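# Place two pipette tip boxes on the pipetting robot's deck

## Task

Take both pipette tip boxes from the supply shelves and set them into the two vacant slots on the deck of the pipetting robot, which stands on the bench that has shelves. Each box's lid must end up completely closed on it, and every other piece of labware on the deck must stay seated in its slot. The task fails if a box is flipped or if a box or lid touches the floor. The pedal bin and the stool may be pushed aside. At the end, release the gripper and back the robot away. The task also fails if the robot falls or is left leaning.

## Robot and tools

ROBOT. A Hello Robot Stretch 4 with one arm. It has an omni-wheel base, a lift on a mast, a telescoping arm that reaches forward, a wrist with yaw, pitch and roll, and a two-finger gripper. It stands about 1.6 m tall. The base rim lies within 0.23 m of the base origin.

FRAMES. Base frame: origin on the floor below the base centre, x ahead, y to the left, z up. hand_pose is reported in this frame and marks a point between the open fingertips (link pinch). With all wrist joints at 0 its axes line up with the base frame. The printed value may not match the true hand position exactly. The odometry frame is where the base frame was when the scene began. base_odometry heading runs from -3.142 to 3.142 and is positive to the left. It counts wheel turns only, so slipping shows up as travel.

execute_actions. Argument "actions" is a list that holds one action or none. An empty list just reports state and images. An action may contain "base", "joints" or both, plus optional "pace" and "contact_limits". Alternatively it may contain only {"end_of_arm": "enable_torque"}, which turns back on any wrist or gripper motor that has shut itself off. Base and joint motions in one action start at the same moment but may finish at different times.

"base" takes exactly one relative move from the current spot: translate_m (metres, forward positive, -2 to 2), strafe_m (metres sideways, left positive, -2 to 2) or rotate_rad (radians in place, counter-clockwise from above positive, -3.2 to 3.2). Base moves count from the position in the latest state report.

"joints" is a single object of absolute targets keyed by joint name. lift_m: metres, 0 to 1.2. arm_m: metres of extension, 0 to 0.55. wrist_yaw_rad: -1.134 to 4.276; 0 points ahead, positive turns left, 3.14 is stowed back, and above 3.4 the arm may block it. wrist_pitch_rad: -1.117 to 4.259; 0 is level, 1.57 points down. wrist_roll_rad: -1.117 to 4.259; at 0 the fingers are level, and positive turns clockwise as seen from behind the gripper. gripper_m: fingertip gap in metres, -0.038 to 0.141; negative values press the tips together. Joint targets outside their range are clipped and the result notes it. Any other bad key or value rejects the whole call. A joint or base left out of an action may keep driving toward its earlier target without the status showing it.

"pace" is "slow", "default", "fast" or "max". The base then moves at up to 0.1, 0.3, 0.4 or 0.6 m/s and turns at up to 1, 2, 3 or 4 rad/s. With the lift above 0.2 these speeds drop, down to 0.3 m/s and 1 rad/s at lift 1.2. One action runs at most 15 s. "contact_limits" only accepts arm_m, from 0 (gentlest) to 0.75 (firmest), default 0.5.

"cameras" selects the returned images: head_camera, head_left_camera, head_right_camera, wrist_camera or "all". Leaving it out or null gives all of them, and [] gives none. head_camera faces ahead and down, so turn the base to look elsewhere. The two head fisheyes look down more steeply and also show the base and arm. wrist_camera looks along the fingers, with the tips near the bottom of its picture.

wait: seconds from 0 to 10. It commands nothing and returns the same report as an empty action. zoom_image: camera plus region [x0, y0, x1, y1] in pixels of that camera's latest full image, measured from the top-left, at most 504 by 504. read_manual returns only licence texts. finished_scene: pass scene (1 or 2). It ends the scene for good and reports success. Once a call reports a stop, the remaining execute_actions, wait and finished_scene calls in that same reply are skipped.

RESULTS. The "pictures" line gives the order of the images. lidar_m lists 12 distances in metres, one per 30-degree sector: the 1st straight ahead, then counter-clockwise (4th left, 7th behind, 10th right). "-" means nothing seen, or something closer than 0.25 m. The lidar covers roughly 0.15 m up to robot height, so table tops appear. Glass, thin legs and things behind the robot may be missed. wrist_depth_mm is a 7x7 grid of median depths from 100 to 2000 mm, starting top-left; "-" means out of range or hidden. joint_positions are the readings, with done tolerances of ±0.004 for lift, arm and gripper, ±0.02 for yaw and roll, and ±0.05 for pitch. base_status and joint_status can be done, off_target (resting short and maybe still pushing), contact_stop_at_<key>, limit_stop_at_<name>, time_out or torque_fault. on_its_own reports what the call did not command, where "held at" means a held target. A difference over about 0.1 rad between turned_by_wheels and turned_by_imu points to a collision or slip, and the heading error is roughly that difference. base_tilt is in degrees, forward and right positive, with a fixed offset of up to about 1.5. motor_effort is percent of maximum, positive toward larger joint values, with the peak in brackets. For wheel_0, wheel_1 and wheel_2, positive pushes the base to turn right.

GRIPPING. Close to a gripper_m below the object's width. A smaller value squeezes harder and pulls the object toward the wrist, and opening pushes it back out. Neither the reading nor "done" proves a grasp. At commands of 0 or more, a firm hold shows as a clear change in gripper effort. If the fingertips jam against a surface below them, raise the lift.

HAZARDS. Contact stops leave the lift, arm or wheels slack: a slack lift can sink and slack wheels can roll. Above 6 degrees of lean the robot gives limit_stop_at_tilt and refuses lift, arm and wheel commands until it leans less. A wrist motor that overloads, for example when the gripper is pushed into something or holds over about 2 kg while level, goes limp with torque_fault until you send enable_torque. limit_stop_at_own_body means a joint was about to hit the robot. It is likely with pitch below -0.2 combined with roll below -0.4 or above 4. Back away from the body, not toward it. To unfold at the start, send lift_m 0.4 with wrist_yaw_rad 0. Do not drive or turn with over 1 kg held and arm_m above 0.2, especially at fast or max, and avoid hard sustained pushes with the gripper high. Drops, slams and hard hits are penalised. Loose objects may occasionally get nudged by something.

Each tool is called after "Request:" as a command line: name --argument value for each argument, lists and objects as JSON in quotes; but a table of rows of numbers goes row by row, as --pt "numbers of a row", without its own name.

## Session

Request:
execute_actions --actions '[]'

Scene clock: 0.00 s.
base_odometry: x=+0.000 y=+0.000 heading=+0.000 (m, m, rad; odometry frame)
turned_by_wheels: +0.000 (rad since the last result)
turned_by_imu: +0.000 (rad since the last result)
base_tilt: forward=+0.6 right=+0.1 (deg)
lidar_m: 1.43 1.71 1.70 2.19 1.41 1.42 1.65 1.80 1.79 1.41 1.21 1.21
base_status: not commanded
joint_positions: lift_m=+0.190 arm_m=+0.000 wrist_yaw_rad=+3.185 wrist_pitch_rad=+0.018 wrist_roll_rad=+0.018 gripper_m=+0.057
joint_status: not commanded
motor_effort: lift_m=+19 arm_m=-1 wrist_yaw_rad=+1 wrist_pitch_rad=-5 wrist_roll_rad=+2 gripper_m=-2 wheel_0=+0 wheel_1=+0 wheel_2=+1 (%)
hand_pose: x=-0.1209 y=+0.0748 z=+0.3630 quat_wxyz=(-0.022, -0.009, +0.009, +1.000) (m; base frame)
wrist_depth_mm: - - 142 - - 1808 1576 / - - 139 - - 1537 1366 / - 106 138 - - 1808 1537 / - 123 139 - - 1708 1499 / 198 - - - 1808 1808 1537 / 206 1430 202 1499 209 1397 1336 / 206 904 917 140 960 1008 1042
pictures: head_camera, head_left_camera, head_right_camera, wrist_camera
camera_calibration (this result's frames):
wrist_camera: T_world_to_cam=[[-0.0772601, 0.996124, 0.0420448, -0.0897535], [-0.0387641, 0.0391378, -0.998482, 0.424467], [-0.996257, -0.0787726, 0.0355901, 0.09908], [0, 0, 0, 1]] pos_world=[0.108229, 0.0805978, 0.42407]
Images, in order (width x height): head_camera 420x560, head_left_camera 420x672, head_right_camera 420x672, wrist_camera 616x392.

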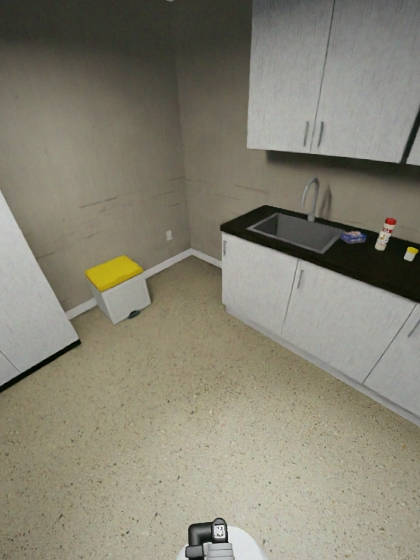

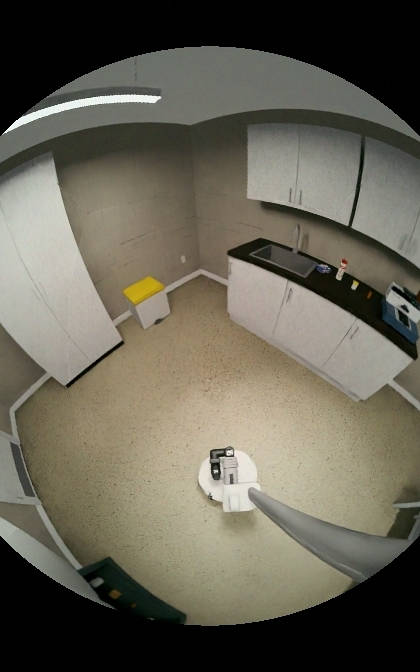

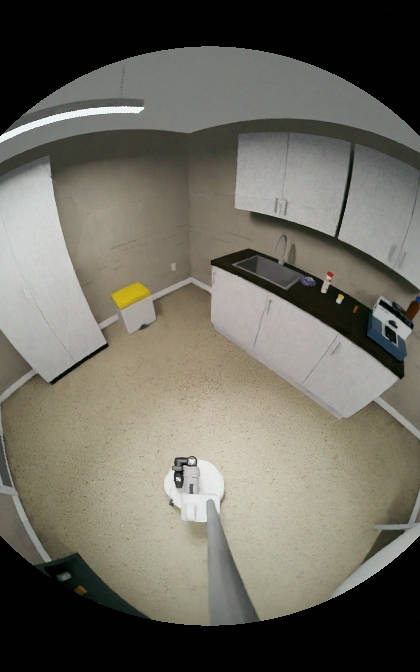

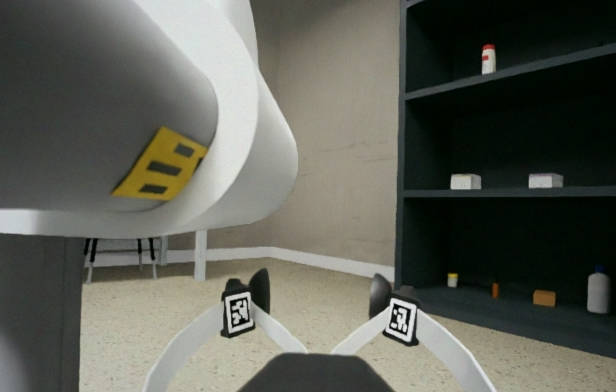

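Request:
execute_actions --actions '[{"base":{"rotate_rad":2.33},"joints":{"lift_m":0.39,"wrist_yaw_rad":0,"gripper_m":0.141},"pace":"fast"}]' --cameras '[]'

Request:
execute_actions --actions '[{"base":{"translate_m":0.7},"pace":"fast"}]' --cameras '["head_camera","wrist_camera"]'

Scene clock: 3.43 s.
base_odometry: x=+0.000 y=+0.000 heading=+2.330 (m, m, rad; odometry frame)
turned_by_wheels: +2.330 (rad since the last result)
turned_by_imu: +2.356 (rad since the last result)
base_tilt: forward=+0.6 right=+0.2 (deg)
lidar_m: 1.39 1.45 1.89 1.80 1.91 1.29 1.21 1.28 1.80 1.70 1.79 1.97
base_status: done
joint_positions: lift_m=+0.390 arm_m=+0.000 wrist_yaw_rad=+0.000 wrist_pitch_rad=+0.018 wrist_roll_rad=+0.018 gripper_m=+0.141
joint_status: all done
motor_effort: lift_m=+23(27) arm_m=+0(1) wrist_yaw_rad=+0(4) wrist_pitch_rad=-5(5) wrist_roll_rad=+1(2) gripper_m=-2(3) wheel_0=-1(8) wheel_1=+0(11) wheel_2=-1(11) (%)
hand_pose: x=+0.4596 y=-0.0873 z=+0.5628 quat_wxyz=(+1.000, +0.009, +0.009, +0.000) (m; base frame)
wrist_depth_mm: 1576 1576 1537 1618 1661 1576 1576 / 1281 1336 1618 1576 1576 1576 1576 / 1336 1576 1618 1618 1618 1576 1618 / 1336 1618 1576 1576 1618 1576 1576 / 1255 1576 1576 1618 1618 1576 1576 / 1308 1464 216 1576 1576 208 1537 / 1182 1160 1205 142 1464 1464 1499
pictures: none
No camera images: the call's "cameras" was empty. Leave "cameras" out to get every camera's image.

Scene clock: 6.47 s.
base_odometry: x=-0.482 y=+0.508 heading=+2.330 (m, m, rad; odometry frame)
turned_by_wheels: +0.000 (rad since the last result)
turned_by_imu: +0.000 (rad since the last result)
base_tilt: forward=+0.8 right=+0.2 (deg)
lidar_m: 0.67 0.71 1.01 1.80 1.90 2.02 1.94 2.03 1.76 1.71 1.66 1.25
base_status: done
joint_positions: lift_m=+0.390 arm_m=+0.000 wrist_yaw_rad=+0.000 wrist_pitch_rad=+0.018 wrist_roll_rad=+0.018 gripper_m=+0.141
joint_status: not commanded
motor_effort: lift_m=+23(23) arm_m=-1(1) wrist_yaw_rad=+0(0) wrist_pitch_rad=-5(5) wrist_roll_rad=+2(3) gripper_m=+0(1) wheel_0=+0(8) wheel_1=+0(9) wheel_2=+2(16) (%)
hand_pose: x=+0.4595 y=-0.0874 z=+0.5628 quat_wxyz=(+1.000, +0.009, +0.009, +0.000) (m; base frame)
wrist_depth_mm: 699 699 668 960 960 946 946 / 946 917 946 960 946 946 946 / 946 917 931 946 946 946 917 / 931 931 917 931 931 946 946 / 580 627 549 931 931 917 917 / 917 917 216 931 931 208 917 / 931 917 917 142 931 917 904
pictures: head_camera, wrist_camera
camera_calibration (this result's frames):
wrist_camera: T_world_to_cam=[[0.033796, -0.998544, 0.042043, -0.117155], [0.0369745, -0.040789, -0.998483, 0.611052], [0.998745, 0.0352993, 0.0355422, -0.24932], [0, 0, 0, 1]] pos_world=[0.230373, -0.0832591, 0.623912]
Images, in order (width x height): head_camera 420x560, wrist_camera 616x392.

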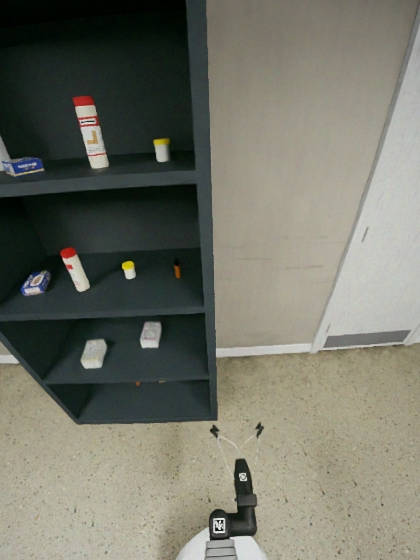

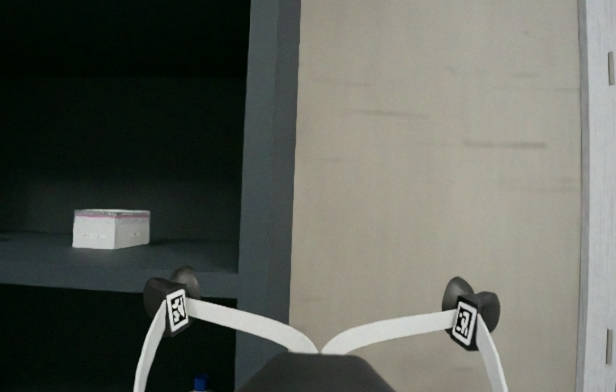

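Request:
execute_actions --actions '[{"base":{"strafe_m":0.40},"joints":{"arm_m":0.14}}]' --cameras '["head_camera","wrist_camera"]'

Request:
zoom_image --camera "head_camera" --region '[110, 300, 290, 420]'

Scene clock: 9.93 s.
base_odometry: x=-0.772 y=+0.233 heading=+2.330 (m, m, rad; odometry frame)
turned_by_wheels: +0.000 (rad since the last result)
turned_by_imu: +0.002 (rad since the last result)
base_tilt: forward=+0.6 right=+0.2 (deg)
lidar_m: 0.69 0.73 1.72 1.41 1.47 2.66 1.94 2.02 2.20 2.11 1.67 0.74
base_status: done
joint_positions: lift_m=+0.390 arm_m=+0.139 wrist_yaw_rad=+0.000 wrist_pitch_rad=+0.018 wrist_roll_rad=+0.018 gripper_m=+0.141
joint_status: all done
motor_effort: lift_m=+23(23) arm_m=+5(5) wrist_yaw_rad=+1(2) wrist_pitch_rad=-4(5) wrist_roll_rad=+1(2) gripper_m=-1(2) wheel_0=+0(16) wheel_1=+2(8) wheel_2=+0(2) (%)
hand_pose: x=+0.5985 y=-0.0874 z=+0.5628 quat_wxyz=(+1.000, +0.009, +0.009, +0.000) (m; base frame)
wrist_depth_mm: 647 707 676 668 654 609 452 / 683 809 788 788 798 668 459 / 699 798 798 778 778 654 439 / 676 798 778 778 778 647 439 / 407 462 676 517 759 591 436 / 338 338 215 332 329 208 334 / 707 788 778 142 768 517 418
pictures: head_camera, wrist_camera
camera_calibration (this result's frames):
wrist_camera: T_world_to_cam=[[0.0338094, -0.998543, 0.0420455, -0.121856], [0.0370459, -0.0407885, -0.998481, 0.605898], [0.998741, 0.0353156, 0.0356129, -0.388119], [0, 0, 0, 1]] pos_world=[0.369304, -0.0832581, 0.623923]
Images, in order (width x height): head_camera 420x560, wrist_camera 616x392.

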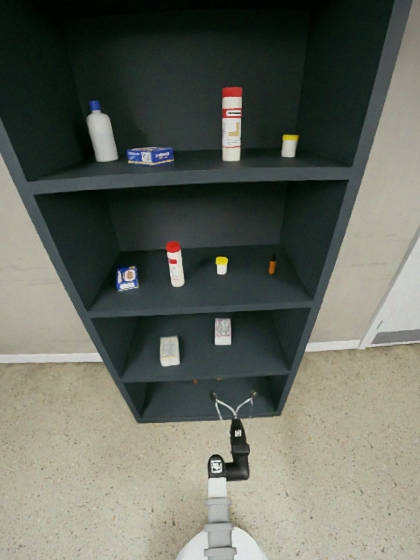

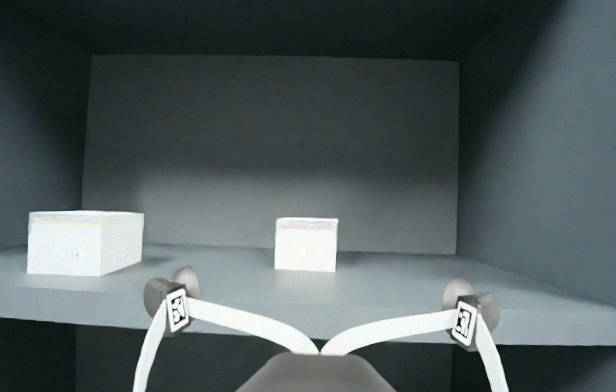

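Region (110, 300, 290, 420) of head_camera's 420x560 image, scaled by 2.800, with more detail than that image has.

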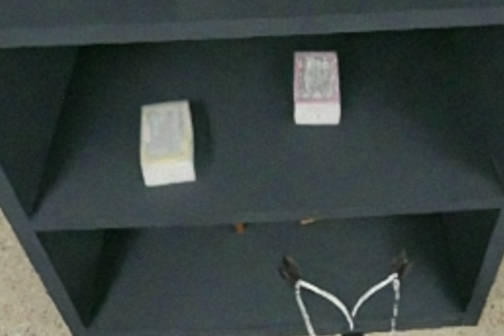

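Request:
execute_actions --actions '[{"base":{"strafe_m":0.035},"joints":{"arm_m":0.41,"wrist_yaw_rad":-0.05,"wrist_pitch_rad":0.06,"lift_m":0.405}}]' --cameras '["wrist_camera"]'

Scene clock: 13.50 s.
base_odometry: x=-0.797 y=+0.209 heading=+2.330 (m, m, rad; odometry frame)
turned_by_wheels: +0.000 (rad since the last result)
turned_by_imu: +0.001 (rad since the last result)
base_tilt: forward=+0.5 right=+0.1 (deg)
lidar_m: 0.68 0.73 1.71 1.35 1.44 2.67 1.95 2.01 2.23 2.13 1.69 0.71
base_status: done
joint_positions: lift_m=+0.405 arm_m=+0.409 wrist_yaw_rad=-0.050 wrist_pitch_rad=+0.062 wrist_roll_rad=+0.018 gripper_m=+0.141
joint_status: all done
motor_effort: lift_m=+24(26) arm_m=+5(6) wrist_yaw_rad=+1(2) wrist_pitch_rad=-5(6) wrist_roll_rad=+2(1) gripper_m=+0(1) wheel_0=-1(7) wheel_1=-1(10) wheel_2=+0(1) (%)
hand_pose: x=+0.8632 y=-0.1017 z=+0.5649 quat_wxyz=(+0.999, +0.010, +0.031, -0.025) (m; base frame)
wrist_depth_mm: 508 512 512 517 517 521 466 / 512 512 517 517 521 521 455 / 512 512 512 521 521 525 452 / 508 517 517 517 521 521 452 / 504 512 521 255 521 525 449 / 274 259 216 254 252 208 324 / 195 196 202 142 208 210 225
pictures: wrist_camera
camera_calibration (this result's frames):
wrist_camera: T_world_to_cam=[[-0.0142932, -0.999077, 0.040511, -0.102815], [-0.00922362, -0.0403816, -0.999142, 0.63797], [0.999855, -0.0146546, -0.00863793, -0.633153], [0, 0, 0, 1]] pos_world=[0.637476, -0.0862364, 0.636119]
Images, in order (width x height): wrist_camera 616x392.

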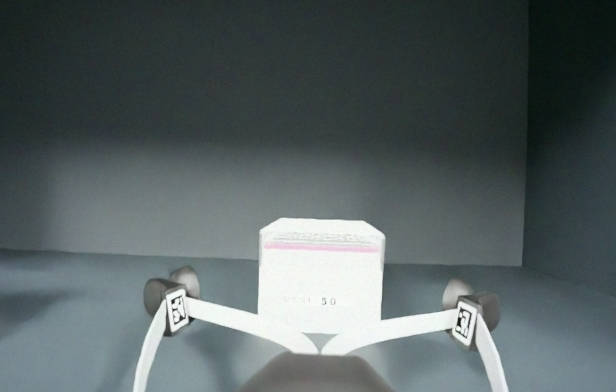

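Request:
execute_actions --actions '[{"joints":{"arm_m":0.483,"lift_m":0.401,"gripper_m":0.115},"pace":"slow"}]' --cameras '["wrist_camera"]'

Request:
execute_actions --actions '[{"joints":{"gripper_m":0.035}}]' --cameras '[]'

Request:
execute_actions --actions '[{"joints":{"lift_m":0.435},"pace":"slow"}]' --cameras '["wrist_camera","head_left_camera"]'

Scene clock: 16.43 s.
base_odometry: x=-0.797 y=+0.208 heading=+2.329 (m, m, rad; odometry frame)
turned_by_wheels: -0.001 (rad since the last result)
turned_by_imu: +0.007 (rad since the last result)
base_tilt: forward=+0.7 right=+0.2 (deg)
lidar_m: 0.69 0.73 1.69 1.36 1.44 2.68 1.94 2.01 2.23 2.16 1.69 0.72
base_status: not commanded
joint_positions: lift_m=+0.401 arm_m=+0.418 wrist_yaw_rad=-0.057 wrist_pitch_rad=+0.064 wrist_roll_rad=+0.017 gripper_m=+0.115
joint_status: arm_m contact_stop (moved +0.009 of +0.074); the others done
on_its_own: arm_m is slack since a contact_stop (your +0.483 is given up); wrist_yaw_rad is at rest, and its effort (+21) is outside its rest range (-13 to +13)
motor_effort: lift_m=+19(23) arm_m=+0(20) wrist_yaw_rad=+21(51) wrist_pitch_rad=-11(21) wrist_roll_rad=+3(0) gripper_m=+0(0) wheel_0=-2(3) wheel_1=+0(5) wheel_2=-6(12) (%)
hand_pose: x=+0.8714 y=-0.1038 z=+0.5612 quat_wxyz=(+0.999, +0.010, +0.032, -0.029) (m; base frame)
wrist_depth_mm: 504 504 508 508 512 517 469 / 500 504 512 512 512 517 459 / 504 504 512 512 512 517 459 / 504 504 508 512 517 517 455 / 480 504 512 249 500 517 452 / 264 273 196 246 245 278 309 / 187 186 195 144 200 195 210
pictures: wrist_camera
camera_calibration (this result's frames):
wrist_camera: T_world_to_cam=[[-0.0215655, -0.998933, 0.0408398, -0.0984656], [-0.0114891, -0.040599, -0.999109, 0.636181], [0.999701, -0.0220155, -0.0106013, -0.640885], [0, 0, 0, 1]] pos_world=[0.645879, -0.0866416, 0.632842]
Images, in order (width x height): wrist_camera 616x392.

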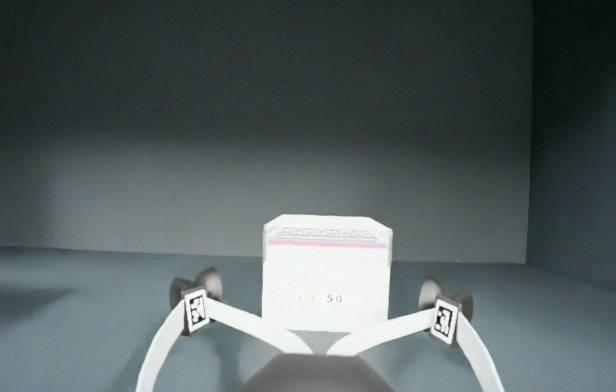

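not run: a stop came earlier in this reply.

not run: a stop came earlier in this reply.

Request:
execute_actions --actions '[{"joints":{"arm_m":0.405,"lift_m":0.441,"wrist_yaw_rad":-0.055}}]' --cameras '[]'

Request:
execute_actions --actions '[{"joints":{"wrist_pitch_rad":0.2,"arm_m":0.43},"pace":"slow"}]' --cameras '["wrist_camera"]'

Scene clock: 18.67 s.
base_odometry: x=-0.797 y=+0.209 heading=+2.330 (m, m, rad; odometry frame)
turned_by_wheels: +0.000 (rad since the last result)
turned_by_imu: +0.001 (rad since the last result)
base_tilt: forward=+0.7 right=+0.1 (deg)
lidar_m: 0.69 0.72 1.73 1.35 1.42 2.68 1.94 2.03 2.23 2.14 1.68 0.73
base_status: not commanded
joint_positions: lift_m=+0.441 arm_m=+0.406 wrist_yaw_rad=-0.055 wrist_pitch_rad=+0.062 wrist_roll_rad=+0.017 gripper_m=+0.115
joint_status: all done
motor_effort: lift_m=+24(25) arm_m=-5(6) wrist_yaw_rad=+1(17) wrist_pitch_rad=-6(11) wrist_roll_rad=+2(3) gripper_m=-1(1) wheel_0=-2(2) wheel_1=+0(0) wheel_2=-1(7) (%)
hand_pose: x=+0.8594 y=-0.1032 z=+0.6008 quat_wxyz=(+0.999, +0.010, +0.031, -0.028) (m; base frame)
wrist_depth_mm: 517 517 517 517 521 525 477 / 508 517 521 525 521 525 466 / 517 521 521 521 525 525 462 / 517 521 521 521 525 525 459 / 517 517 525 521 521 530 459 / 373 389 197 259 258 394 433 / 266 265 276 144 265 276 297
pictures: none
No camera images: the call's "cameras" was empty. Leave "cameras" out to get every camera's image.

Scene clock: 19.97 s.
base_odometry: x=-0.797 y=+0.209 heading=+2.330 (m, m, rad; odometry frame)
turned_by_wheels: +0.000 (rad since the last result)
turned_by_imu: +0.000 (rad since the last result)
base_tilt: forward=+0.7 right=+0.2 (deg)
lidar_m: 0.69 0.72 1.69 1.35 1.42 2.68 1.95 2.02 2.21 2.15 1.68 0.72
base_status: not commanded
joint_positions: lift_m=+0.441 arm_m=+0.429 wrist_yaw_rad=-0.055 wrist_pitch_rad=+0.202 wrist_roll_rad=+0.017 gripper_m=+0.115
joint_status: all done
motor_effort: lift_m=+24(24) arm_m=+5(4) wrist_yaw_rad=+1(1) wrist_pitch_rad=-4(5) wrist_roll_rad=+3(2) gripper_m=-2(2) wheel_0=-2(2) wheel_1=+0(0) wheel_2=-2(2) (%)
hand_pose: x=+0.8774 y=-0.1029 z=+0.5610 quat_wxyz=(+0.994, +0.011, +0.100, -0.028) (m; base frame)
wrist_depth_mm: 462 466 466 466 469 469 466 / 473 477 477 480 477 480 462 / 484 484 488 488 492 492 462 / 500 496 500 496 500 504 459 / 375 392 404 238 351 433 424 / 256 262 197 240 237 262 282 / 196 195 202 144 206 200 212
pictures: wrist_camera
camera_calibration (this result's frames):
wrist_camera: T_world_to_cam=[[-0.0141859, -0.999267, 0.0355531, -0.100983], [-0.14836, -0.0330596, -0.988381, 0.750917], [0.988832, -0.0192957, -0.147782, -0.560107], [0, 0, 0, 1]] pos_world=[0.663825, -0.0868915, 0.663008]
Images, in order (width x height): wrist_camera 616x392.

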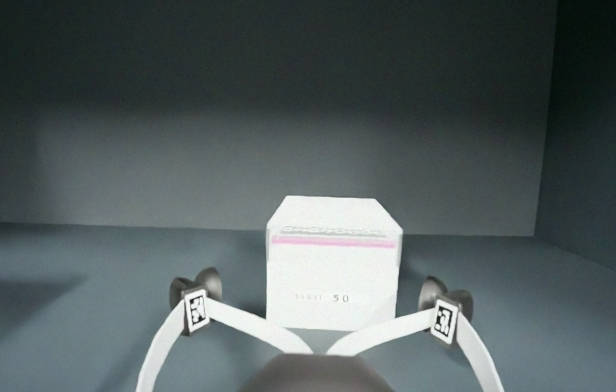

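Request:
execute_actions --actions '[{"base":{"strafe_m":-0.011},"pace":"slow"}]' --cameras '[]'

Request:
execute_actions --actions '[{"joints":{"arm_m":0.487},"pace":"slow","contact_limits":{"arm_m":0.2}}]' --cameras '["wrist_camera"]'

Request:
execute_actions --actions '[{"joints":{"gripper_m":0.035}}]' --cameras '["wrist_camera"]'

Request:
execute_actions --actions '[{"joints":{"lift_m":0.475},"pace":"slow"}]' --cameras '["wrist_camera","head_left_camera"]'

Scene clock: 22.47 s.
base_odometry: x=-0.790 y=+0.216 heading=+2.330 (m, m, rad; odometry frame)
turned_by_wheels: +0.000 (rad since the last result)
turned_by_imu: +0.000 (rad since the last result)
base_tilt: forward=+0.7 right=+0.1 (deg)
lidar_m: 0.69 0.73 1.71 1.38 1.45 2.68 1.94 2.01 2.22 2.14 1.67 0.72
base_status: done
joint_positions: lift_m=+0.441 arm_m=+0.429 wrist_yaw_rad=-0.055 wrist_pitch_rad=+0.202 wrist_roll_rad=+0.017 gripper_m=+0.115
joint_status: not commanded
motor_effort: lift_m=+24(24) arm_m=+5(5) wrist_yaw_rad=+2(2) wrist_pitch_rad=-5(4) wrist_roll_rad=+3(3) gripper_m=-1(1) wheel_0=+2(9) wheel_1=-3(7) wheel_2=+0(2) (%)
hand_pose: x=+0.8774 y=-0.1029 z=+0.5610 quat_wxyz=(+0.994, +0.011, +0.100, -0.028) (m; base frame)
wrist_depth_mm: 462 466 466 462 466 469 462 / 473 477 477 480 477 477 449 / 484 484 488 488 492 492 449 / 496 496 496 496 504 500 449 / 379 389 399 237 384 430 413 / 256 262 198 240 239 262 281 / 196 196 202 144 206 202 211
pictures: none
No camera images: the call's "cameras" was empty. Leave "cameras" out to get every camera's image.

Scene clock: 24.27 s.
base_odometry: x=-0.790 y=+0.216 heading=+2.330 (m, m, rad; odometry frame)
turned_by_wheels: +0.000 (rad since the last result)
turned_by_imu: +0.000 (rad since the last result)
base_tilt: forward=+0.6 right=+0.2 (deg)
lidar_m: 0.69 0.72 1.71 1.38 1.45 2.67 1.93 2.03 2.21 2.13 1.70 0.73
base_status: not commanded
joint_positions: lift_m=+0.441 arm_m=+0.486 wrist_yaw_rad=-0.055 wrist_pitch_rad=+0.202 wrist_roll_rad=+0.017 gripper_m=+0.115
joint_status: all done
motor_effort: lift_m=+24(24) arm_m=+5(5) wrist_yaw_rad=+1(1) wrist_pitch_rad=-4(4) wrist_roll_rad=+2(2) gripper_m=-2(1) wheel_0=+2(2) wheel_1=-3(3) wheel_2=+0(0) (%)
contact_limits: arm_m 0.2
hand_pose: x=+0.9344 y=-0.1029 z=+0.5610 quat_wxyz=(+0.994, +0.011, +0.100, -0.028) (m; base frame)
wrist_depth_mm: 410 410 413 415 415 418 415 / 418 418 421 421 421 427 424 / 430 430 430 433 436 436 433 / 436 442 439 439 442 445 445 / 379 392 402 200 384 430 410 / 256 262 187 182 180 262 281 / 196 195 191 144 186 200 211
pictures: wrist_camera
camera_calibration (this result's frames):
wrist_camera: T_world_to_cam=[[-0.0141339, -0.999268, 0.0355513, -0.100207], [-0.148402, -0.0330647, -0.988374, 0.759396], [0.988826, -0.0192454, -0.147826, -0.616435], [0, 0, 0, 1]] pos_world=[0.720826, -0.0868884, 0.663005]
Images, in order (width x height): wrist_camera 616x392.

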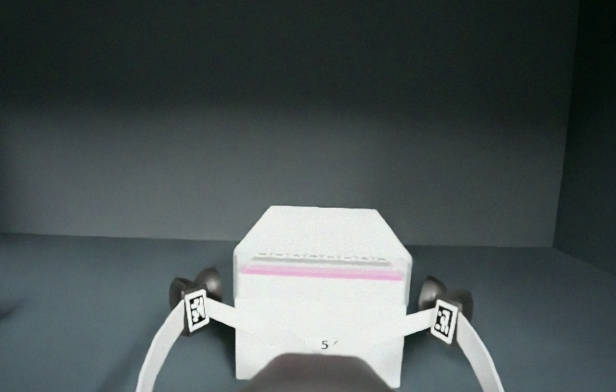

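Scene clock: 25.93 s.
base_odometry: x=-0.790 y=+0.216 heading=+2.330 (m, m, rad; odometry frame)
turned_by_wheels: +0.000 (rad since the last result)
turned_by_imu: +0.000 (rad since the last result)
base_tilt: forward=+0.6 right=+0.1 (deg)
lidar_m: 0.67 0.72 1.71 1.37 1.46 2.69 1.93 2.02 2.21 2.15 1.68 0.71
base_status: not commanded
joint_positions: lift_m=+0.441 arm_m=+0.486 wrist_yaw_rad=-0.055 wrist_pitch_rad=+0.203 wrist_roll_rad=+0.017 gripper_m=+0.035
joint_status: all done
motor_effort: lift_m=+24(24) arm_m=+5(5) wrist_yaw_rad=+1(1) wrist_pitch_rad=-8(7) wrist_roll_rad=+3(2) gripper_m=-17(18) wheel_0=+2(2) wheel_1=-3(3) wheel_2=+0(0) (%)
hand_pose: x=+0.9343 y=-0.1029 z=+0.5606 quat_wxyz=(+0.994, +0.011, +0.101, -0.028) (m; base frame)
wrist_depth_mm: 407 413 413 413 415 418 421 / 418 421 421 424 421 427 427 / 427 430 427 433 433 436 433 / 442 439 442 442 442 449 442 / 373 387 394 189 347 427 424 / 253 259 178 172 170 277 277 / 195 187 184 172 174 171 210
pictures: wrist_camera
camera_calibration (this result's frames):
wrist_camera: T_world_to_cam=[[-0.0140821, -0.999271, 0.0354919, -0.100205], [-0.149836, -0.0329858, -0.988161, 0.760207], [0.988611, -0.0192333, -0.149262, -0.615414], [0, 0, 0, 1]] pos_world=[0.7209, -0.0868919, 0.662906]
Images, in order (width x height): wrist_camera 616x392.

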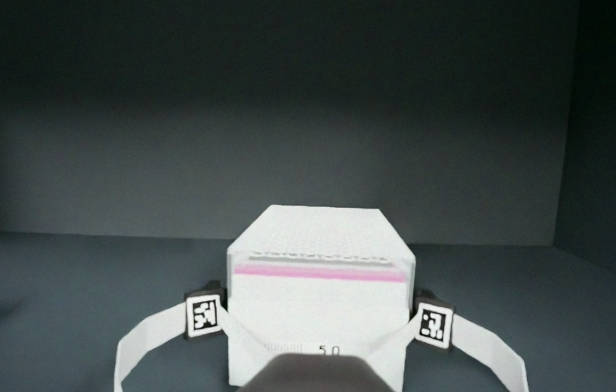

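Scene clock: 27.03 s.
base_odometry: x=-0.790 y=+0.216 heading=+2.330 (m, m, rad; odometry frame)
turned_by_wheels: +0.000 (rad since the last result)
turned_by_imu: +0.000 (rad since the last result)
base_tilt: forward=+0.7 right=+0.1 (deg)
lidar_m: 0.67 0.72 1.69 1.38 1.44 2.69 1.95 2.01 2.20 2.13 1.66 0.74
base_status: not commanded
joint_positions: lift_m=+0.475 arm_m=+0.486 wrist_yaw_rad=-0.055 wrist_pitch_rad=+0.203 wrist_roll_rad=+0.017 gripper_m=+0.035
joint_status: all done
motor_effort: lift_m=+25(26) arm_m=+5(5) wrist_yaw_rad=+2(1) wrist_pitch_rad=-10(10) wrist_roll_rad=+3(2) gripper_m=-16(17) wheel_0=+2(2) wheel_1=-3(3) wheel_2=+0(0) (%)
hand_pose: x=+0.9343 y=-0.1029 z=+0.5945 quat_wxyz=(+0.994, +0.011, +0.101, -0.028) (m; base frame)
wrist_depth_mm: 410 413 413 415 413 415 418 / 421 421 421 424 424 424 427 / 427 427 430 433 433 436 433 / 439 442 442 439 442 445 445 / 445 445 445 189 442 452 445 / 322 329 177 171 170 351 353 / 249 238 235 173 174 171 274
pictures: head_left_camera, wrist_camera
camera_calibration (this result's frames):
wrist_camera: T_world_to_cam=[[-0.0140769, -0.999271, 0.035486, -0.101409], [-0.149977, -0.032978, -0.988139, 0.793823], [0.988589, -0.019232, -0.149403, -0.610243], [0, 0, 0, 1]] pos_world=[0.720907, -0.0868923, 0.696834]
Images, in order (width x height): head_left_camera 420x672, wrist_camera 616x392.

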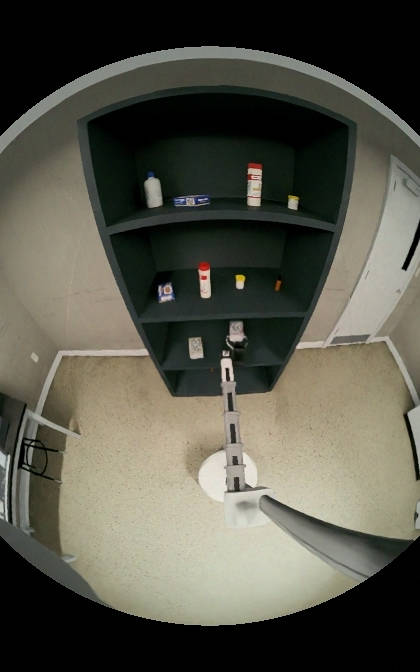

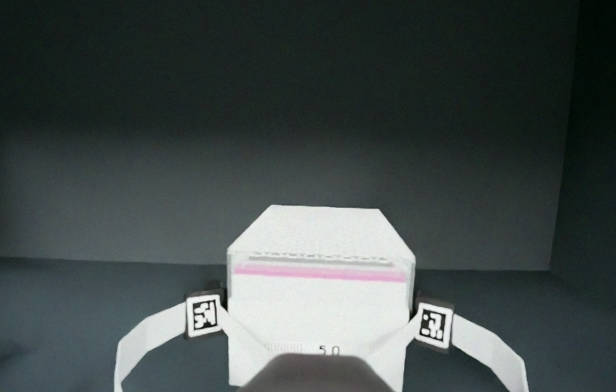

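Request:
execute_actions --actions '[{"base":{"translate_m":-0.3},"joints":{"arm_m":0.0,"wrist_yaw_rad":0}}]' --cameras '[]'

Request:
execute_actions --actions '[{"base":{"rotate_rad":1.55},"joints":{"lift_m":0.76},"pace":"slow"}]' --cameras '[]'

Request:
execute_actions --actions '[{"base":{"translate_m":0.76}}]' --cameras '["head_camera","wrist_camera"]'

Request:
zoom_image --camera "head_camera" --region '[100, 280, 340, 400]'

Scene clock: 30.33 s.
base_odometry: x=-0.583 y=-0.002 heading=+2.330 (m, m, rad; odometry frame)
turned_by_wheels: +0.000 (rad since the last result)
turned_by_imu: +0.001 (rad since the last result)
base_tilt: forward=+0.6 right=+0.1 (deg)
lidar_m: 0.98 1.05 1.41 1.36 1.45 2.35 1.63 1.68 2.20 2.11 2.07 1.05
base_status: done
joint_positions: lift_m=+0.475 arm_m=+0.001 wrist_yaw_rad=+0.000 wrist_pitch_rad=+0.204 wrist_roll_rad=+0.017 gripper_m=+0.035
joint_status: all done
motor_effort: lift_m=+24(25) arm_m=-5(7) wrist_yaw_rad=+2(4) wrist_pitch_rad=-9(11) wrist_roll_rad=+3(3) gripper_m=-16(17) wheel_0=-2(6) wheel_1=-2(5) wheel_2=+2(10) (%)
hand_pose: x=+0.4544 y=-0.0875 z=+0.5944 quat_wxyz=(+0.995, +0.009, +0.102, -0.001) (m; base frame)
wrist_depth_mm: 1205 854 854 831 809 788 1138 / 1229 931 1160 1160 1138 866 1160 / 1255 946 1205 1160 1182 854 1160 / 1281 831 842 1042 1078 917 1205 / 1366 960 1229 190 778 917 1255 / 1308 904 178 171 170 1255 1255 / 1078 854 904 172 174 171 1182
pictures: none
No camera images: the call's "cameras" was empty. Leave "cameras" out to get every camera's image.

Scene clock: 33.27 s.
base_odometry: x=-0.583 y=-0.002 heading=-2.404 (m, m, rad; odometry frame)
turned_by_wheels: +1.549 (rad since the last result)
turned_by_imu: +1.567 (rad since the last result)
base_tilt: forward=+0.7 right=+0.2 (deg)
lidar_m: 0.52 1.43 2.36 1.63 1.71 2.36 2.13 2.09 1.04 1.00 1.05 1.43
base_status: done
joint_positions: lift_m=+0.760 arm_m=+0.001 wrist_yaw_rad=+0.000 wrist_pitch_rad=+0.204 wrist_roll_rad=+0.017 gripper_m=+0.035
joint_status: all done
motor_effort: lift_m=+25(27) arm_m=-5(5) wrist_yaw_rad=+1(0) wrist_pitch_rad=-9(10) wrist_roll_rad=+3(3) gripper_m=-17(18) wheel_0=-2(9) wheel_1=-4(3) wheel_2=-4(5) (%)
hand_pose: x=+0.4544 y=-0.0874 z=+0.8794 quat_wxyz=(+0.995, +0.009, +0.102, -0.001) (m; base frame)
wrist_depth_mm: 1863 1808 1808 1756 1808 1708 1708 / 1921 1808 1397 1397 1808 1808 1756 / 1863 1863 1808 1808 1756 1863 1756 / 1397 1281 1229 1336 1336 1863 1808 / - - - 190 1160 1863 1863 / 1863 1921 177 172 170 1983 1921 / 1430 1430 1430 172 173 171 1618
pictures: none
No camera images: the call's "cameras" was empty. Leave "cameras" out to get every camera's image.

Scene clock: 37.27 s.
base_odometry: x=-1.146 y=-0.513 heading=-2.404 (m, m, rad; odometry frame)
turned_by_wheels: +0.000 (rad since the last result)
turned_by_imu: +0.000 (rad since the last result)
base_tilt: forward=+0.6 right=+0.1 (deg)
lidar_m: 0.51 0.63 0.86 1.85 1.72 2.35 2.94 1.42 1.05 1.16 1.55 0.63
base_status: done
joint_positions: lift_m=+0.760 arm_m=+0.001 wrist_yaw_rad=+0.000 wrist_pitch_rad=+0.204 wrist_roll_rad=+0.017 gripper_m=+0.035
joint_status: not commanded
motor_effort: lift_m=+24(25) arm_m=-5(5) wrist_yaw_rad=+1(0) wrist_pitch_rad=-10(11) wrist_roll_rad=+3(3) gripper_m=-17(16) wheel_0=+2(4) wheel_1=+1(6) wheel_2=-1(11) (%)
hand_pose: x=+0.4544 y=-0.0874 z=+0.8795 quat_wxyz=(+0.995, +0.009, +0.102, -0.001) (m; base frame)
wrist_depth_mm: 668 661 654 654 621 500 1078 / 1138 1118 1118 1098 615 521 1078 / 1160 1138 1138 1118 621 1098 1098 / 1060 1078 699 1138 640 1118 1118 / 517 634 627 189 569 668 1160 / 439 439 178 172 170 484 480 / 462 452 452 172 174 171 394
pictures: head_camera, wrist_camera
camera_calibration (this result's frames):
wrist_camera: T_world_to_cam=[[0.0410495, -0.998527, 0.0354754, -0.127816], [-0.14812, -0.0411945, -0.988111, 1.00238], [0.988117, 0.0353069, -0.149592, -0.0877548], [0, 0, 0, 1]] pos_world=[0.240431, -0.0832368, 0.981868]
Images, in order (width x height): head_camera 420x560, wrist_camera 616x392.

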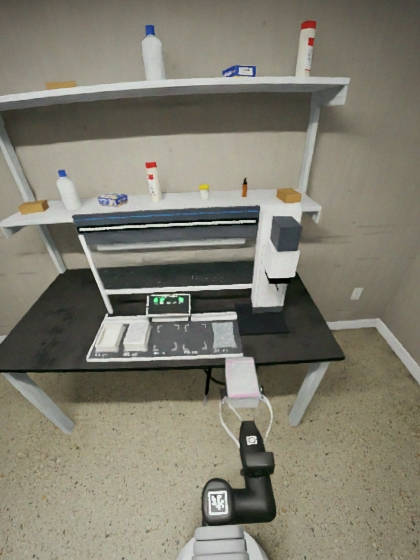

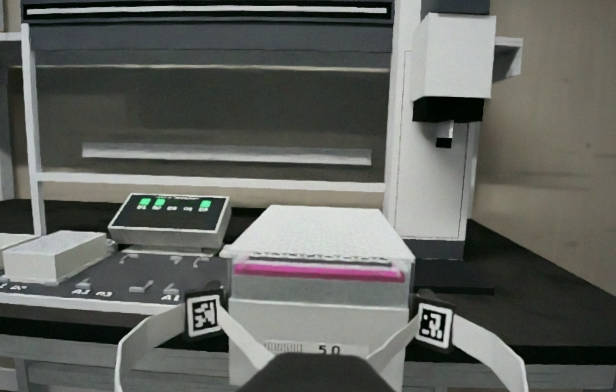

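Region (100, 280, 340, 400) of head_camera's 420x560 image, scaled by 2.100, with more detail than that image has.

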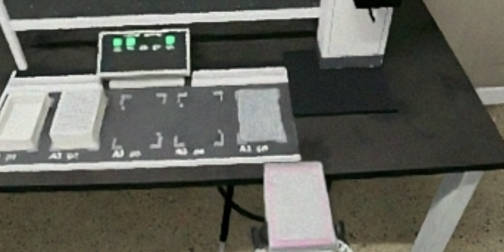

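Request:
execute_actions --actions '[{"base":{"strafe_m":0.255},"joints":{"lift_m":0.735,"arm_m":0.03}}]' --cameras '["head_camera","wrist_camera"]'

Request:
zoom_image --camera "head_camera" --region '[150, 305, 300, 405]'

Scene clock: 40.77 s.
base_odometry: x=-0.974 y=-0.701 heading=-2.404 (m, m, rad; odometry frame)
turned_by_wheels: +0.000 (rad since the last result)
turned_by_imu: +0.001 (rad since the last result)
base_tilt: forward=+0.7 right=+0.2 (deg)
lidar_m: 0.54 0.64 0.88 1.80 1.48 2.00 2.90 2.48 1.31 1.28 0.87 0.66
base_status: done
joint_positions: lift_m=+0.735 arm_m=+0.029 wrist_yaw_rad=+0.000 wrist_pitch_rad=+0.204 wrist_roll_rad=+0.017 gripper_m=+0.035
joint_status: all done
motor_effort: lift_m=+15(24) arm_m=+5(5) wrist_yaw_rad=+1(2) wrist_pitch_rad=-10(9) wrist_roll_rad=+3(3) gripper_m=-17(16) wheel_0=-1(13) wheel_1=+0(6) wheel_2=+0(1) (%)
hand_pose: x=+0.4826 y=-0.0874 z=+0.8552 quat_wxyz=(+0.995, +0.009, +0.102, -0.001) (m; base frame)
wrist_depth_mm: 878 809 640 621 621 609 564 / 1098 1078 1078 1078 1098 1060 574 / 1138 1118 1118 1118 1098 1078 585 / 1098 991 991 654 1078 1078 597 / 574 508 442 190 504 591 603 / 394 399 177 172 170 404 402 / 788 427 421 172 174 171 382
pictures: head_camera, wrist_camera
camera_calibration (this result's frames):
wrist_camera: T_world_to_cam=[[0.0410949, -0.998525, 0.0354756, -0.128122], [-0.148115, -0.0412014, -0.988112, 0.98259], [0.988116, 0.0353519, -0.149589, -0.119253], [0, 0, 0, 1]] pos_world=[0.268636, -0.0832336, 0.957615]
Images, in order (width x height): head_camera 420x560, wrist_camera 616x392.

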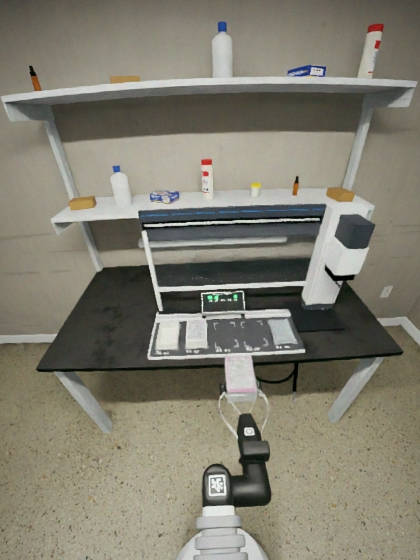

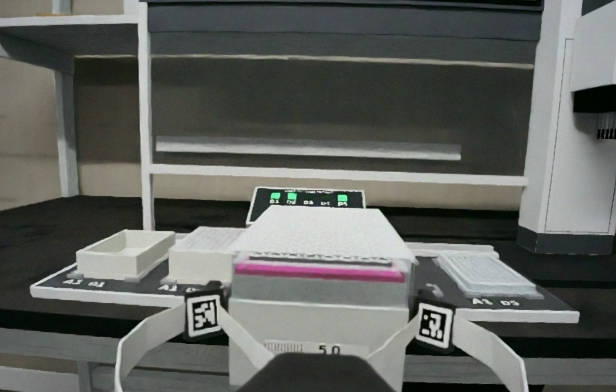

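Region (150, 305, 300, 405) of head_camera's 420x560 image, scaled by 3.360, with more detail than that image has.

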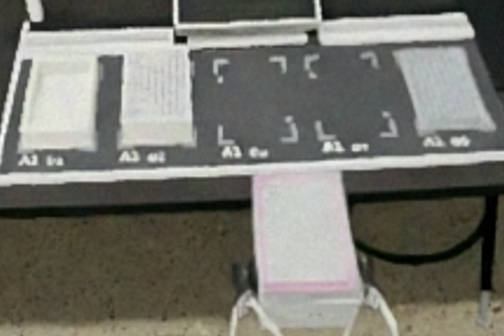

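Request:
execute_actions --actions '[{"base":{"strafe_m":0.018},"joints":{"lift_m":0.722,"arm_m":0.285}}]' --cameras '["head_camera","wrist_camera"]'

Request:
zoom_image --camera "head_camera" --region '[180, 300, 270, 360]'

Scene clock: 44.07 s.
base_odometry: x=-0.962 y=-0.715 heading=-2.404 (m, m, rad; odometry frame)
turned_by_wheels: +0.000 (rad since the last result)
turned_by_imu: +0.001 (rad since the last result)
base_tilt: forward=+0.6 right=+0.2 (deg)
lidar_m: 0.61 0.64 0.91 1.75 1.45 1.96 2.92 2.51 1.32 1.31 0.90 0.63
base_status: done
joint_positions: lift_m=+0.722 arm_m=+0.284 wrist_yaw_rad=+0.000 wrist_pitch_rad=+0.203 wrist_roll_rad=+0.017 gripper_m=+0.035
joint_status: all done
motor_effort: lift_m=+15(16) arm_m=+5(6) wrist_yaw_rad=+0(2) wrist_pitch_rad=-10(8) wrist_roll_rad=+4(3) gripper_m=-17(16) wheel_0=+0(8) wheel_1=+0(7) wheel_2=+0(1) (%)
hand_pose: x=+0.7376 y=-0.0874 z=+0.8423 quat_wxyz=(+0.995, +0.009, +0.102, -0.001) (m; base frame)
wrist_depth_mm: 842 831 842 820 820 809 778 / 854 866 854 842 820 820 820 / 878 866 854 854 842 842 842 / 842 878 798 413 854 854 854 / 508 544 384 190 338 603 609 / 300 259 177 171 170 349 347 / 200 191 234 173 174 171 279
pictures: head_camera, wrist_camera
camera_calibration (this result's frames):
wrist_camera: T_world_to_cam=[[0.0411318, -0.998524, 0.0354802, -0.138164], [-0.148002, -0.0412074, -0.988128, 1.00754], [0.988131, 0.0353924, -0.149479, -0.373268], [0, 0, 0, 1]] pos_world=[0.52364, -0.0832308, 0.944687]
Images, in order (width x height): head_camera 420x560, wrist_camera 616x392.

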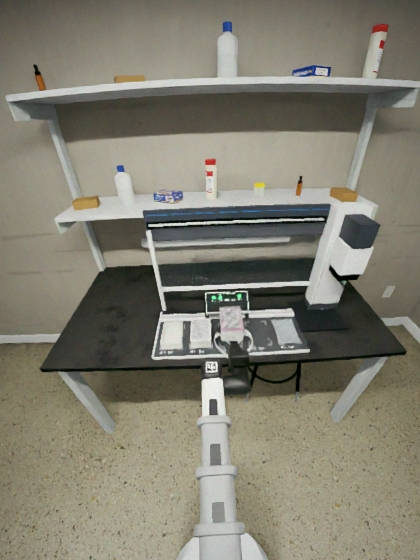

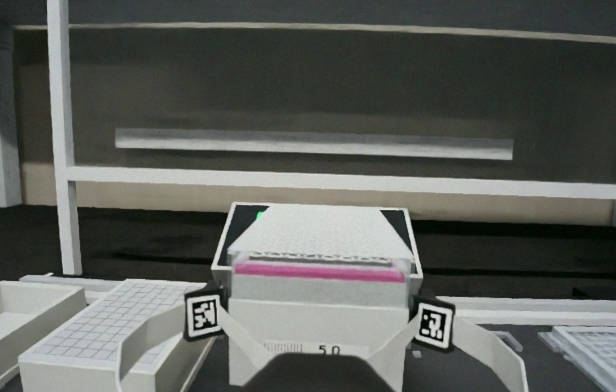

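Region (180, 300, 270, 360) of head_camera's 420x560 image, scaled by 5.600, with more detail than that image has.

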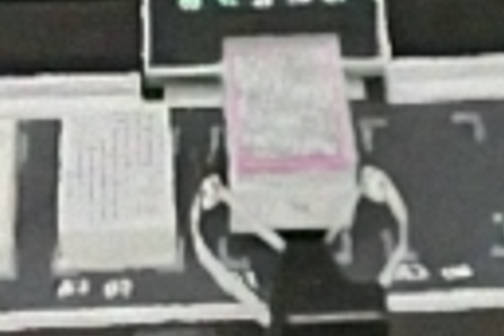

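Request:
execute_actions --actions '[{"base":{"strafe_m":0.003},"joints":{"lift_m":0.70},"pace":"slow"}]' --cameras '["head_camera","wrist_camera"]'

Request:
zoom_image --camera "head_camera" --region '[180, 300, 270, 360]'

Scene clock: 45.97 s.
base_odometry: x=-0.960 y=-0.717 heading=-2.404 (m, m, rad; odometry frame)
turned_by_wheels: +0.000 (rad since the last result)
turned_by_imu: +0.001 (rad since the last result)
base_tilt: forward=+0.7 right=+0.2 (deg)
lidar_m: 0.62 0.63 0.90 1.74 1.45 1.96 2.92 2.49 1.34 1.29 0.89 0.63
base_status: done
joint_positions: lift_m=+0.700 arm_m=+0.284 wrist_yaw_rad=+0.000 wrist_pitch_rad=+0.204 wrist_roll_rad=+0.017 gripper_m=+0.035
joint_status: all done
motor_effort: lift_m=+15(14) arm_m=+5(5) wrist_yaw_rad=+1(0) wrist_pitch_rad=-10(9) wrist_roll_rad=+3(3) gripper_m=-19(17) wheel_0=-3(5) wheel_1=+4(4) wheel_2=+0(2) (%)
hand_pose: x=+0.7376 y=-0.0874 z=+0.8203 quat_wxyz=(+0.995, +0.009, +0.102, -0.001) (m; base frame)
wrist_depth_mm: 842 842 831 820 820 809 809 / 854 866 854 854 831 820 820 / 878 809 809 788 778 831 831 / 820 891 798 399 854 866 854 / 442 480 343 190 336 535 539 / 224 213 178 171 171 319 320 / 189 186 213 172 174 171 249
pictures: head_camera, wrist_camera
camera_calibration (this result's frames):
wrist_camera: T_world_to_cam=[[0.0410923, -0.998525, 0.0354798, -0.137365], [-0.148014, -0.0412015, -0.988127, 0.985811], [0.988131, 0.0353529, -0.149489, -0.376548], [0, 0, 0, 1]] pos_world=[0.523638, -0.0832336, 0.92269]
Images, in order (width x height): head_camera 420x560, wrist_camera 616x392.

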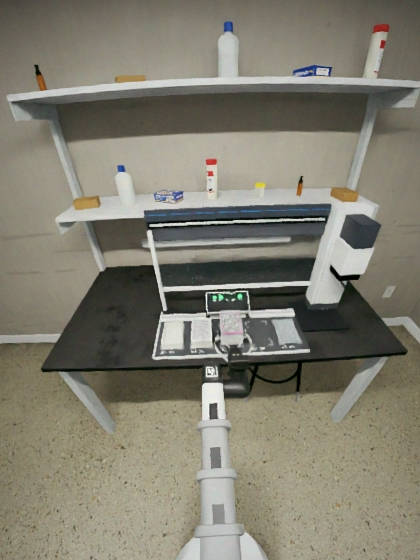

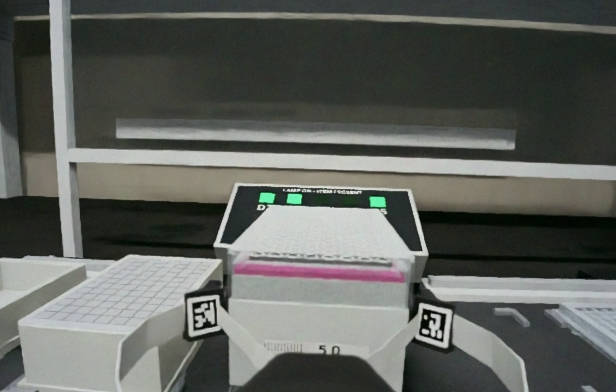

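Region (180, 300, 270, 360) of head_camera's 420x560 image, scaled by 5.600, with more detail than that image has.

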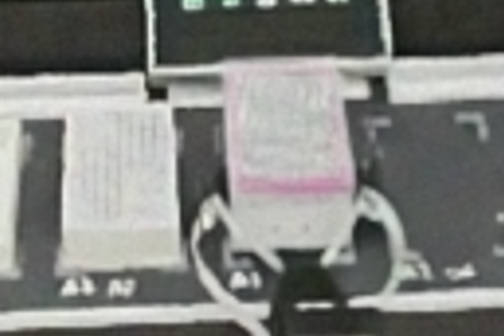

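Request:
execute_actions --actions '[{"joints":{"lift_m":0.69,"arm_m":0.291},"pace":"slow"}]' --cameras '["head_camera","wrist_camera"]'

Request:
zoom_image --camera "head_camera" --region '[180, 300, 270, 360]'

Scene clock: 47.57 s.
base_odometry: x=-0.960 y=-0.717 heading=-2.404 (m, m, rad; odometry frame)
turned_by_wheels: +0.000 (rad since the last result)
turned_by_imu: +0.000 (rad since the last result)
base_tilt: forward=+0.7 right=+0.2 (deg)
lidar_m: 0.61 0.64 0.88 1.78 1.45 1.95 2.91 2.53 1.33 1.33 0.88 0.65
base_status: not commanded
joint_positions: lift_m=+0.690 arm_m=+0.290 wrist_yaw_rad=+0.000 wrist_pitch_rad=+0.204 wrist_roll_rad=+0.017 gripper_m=+0.035
joint_status: all done
motor_effort: lift_m=+14(15) arm_m=+5(5) wrist_yaw_rad=+1(0) wrist_pitch_rad=-10(10) wrist_roll_rad=+3(3) gripper_m=-17(16) wheel_0=-2(2) wheel_1=+4(4) wheel_2=+0(0) (%)
hand_pose: x=+0.7435 y=-0.0874 z=+0.8103 quat_wxyz=(+0.995, +0.009, +0.102, -0.001) (m; base frame)
wrist_depth_mm: 842 831 820 820 820 798 788 / 854 854 842 831 842 809 809 / 866 854 778 798 778 778 831 / 691 866 759 379 394 854 842 / 362 290 300 190 330 496 504 / 187 192 178 172 170 298 298 / 182 180 198 173 174 171 231
pictures: head_camera, wrist_camera
camera_calibration (this result's frames):
wrist_camera: T_world_to_cam=[[0.0410925, -0.998525, 0.0354794, -0.137255], [-0.14802, -0.0412014, -0.988126, 0.976822], [0.98813, 0.0353529, -0.149495, -0.38393], [0, 0, 0, 1]] pos_world=[0.529603, -0.0832336, 0.912698]
Images, in order (width x height): head_camera 420x560, wrist_camera 616x392.

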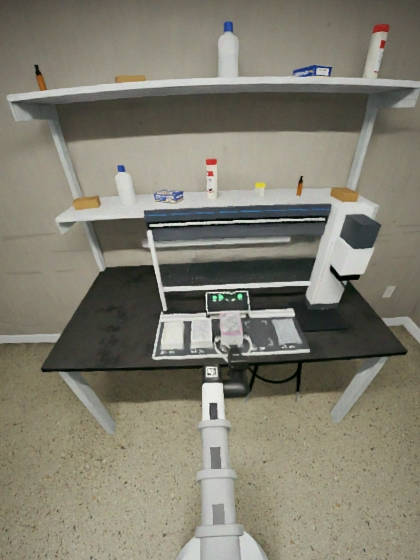

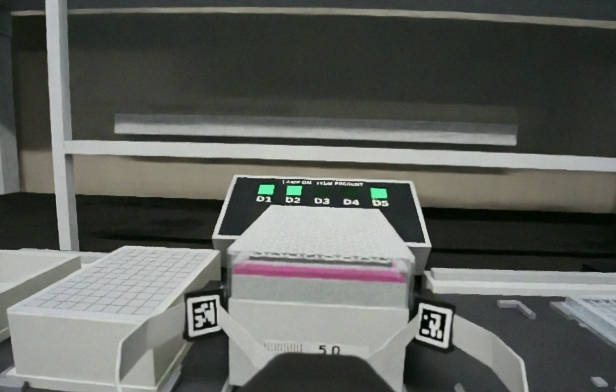

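Region (180, 300, 270, 360) of head_camera's 420x560 image, scaled by 5.600, with more detail than that image has.

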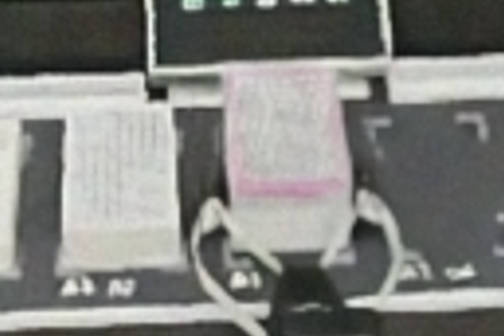

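Request:
execute_actions --actions '[{"joints":{"lift_m":0.681},"pace":"slow"}]' --cameras '["wrist_camera"]'

Scene clock: 48.63 s.
base_odometry: x=-0.960 y=-0.717 heading=-2.404 (m, m, rad; odometry frame)
turned_by_wheels: +0.000 (rad since the last result)
turned_by_imu: +0.000 (rad since the last result)
base_tilt: forward=+0.7 right=+0.1 (deg)
lidar_m: 0.60 0.64 0.88 1.75 1.43 1.98 2.91 2.51 1.33 1.32 0.88 0.63
base_status: not commanded
joint_positions: lift_m=+0.681 arm_m=+0.290 wrist_yaw_rad=+0.000 wrist_pitch_rad=+0.202 wrist_roll_rad=+0.017 gripper_m=+0.035
joint_status: all done
motor_effort: lift_m=+14(14) arm_m=+5(5) wrist_yaw_rad=+1(1) wrist_pitch_rad=-7(10) wrist_roll_rad=+2(3) gripper_m=-17(18) wheel_0=-3(3) wheel_1=+4(4) wheel_2=+0(0) (%)
hand_pose: x=+0.7436 y=-0.0875 z=+0.8017 quat_wxyz=(+0.995, +0.009, +0.101, -0.001) (m; base frame)
wrist_depth_mm: 831 842 820 820 820 809 798 / 854 854 842 831 831 831 820 / 866 866 788 788 768 768 831 / 668 831 615 368 384 866 842 / 298 262 298 190 327 473 477 / 180 178 175 171 171 279 281 / 181 180 186 172 174 168 213
pictures: wrist_camera
camera_calibration (this result's frames):
wrist_camera: T_world_to_cam=[[0.0407329, -0.998538, 0.0355217, -0.136809], [-0.147, -0.0411533, -0.98828, 0.967641], [0.988297, 0.0350338, -0.148462, -0.386234], [0, 0, 0, 1]] pos_world=[0.529531, -0.0832557, 0.903819]
Images, in order (width x height): wrist_camera 616x392.

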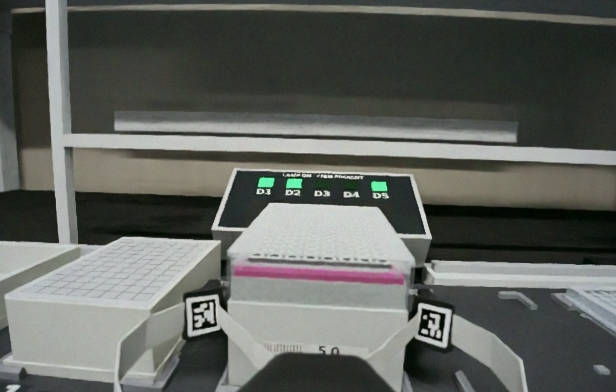

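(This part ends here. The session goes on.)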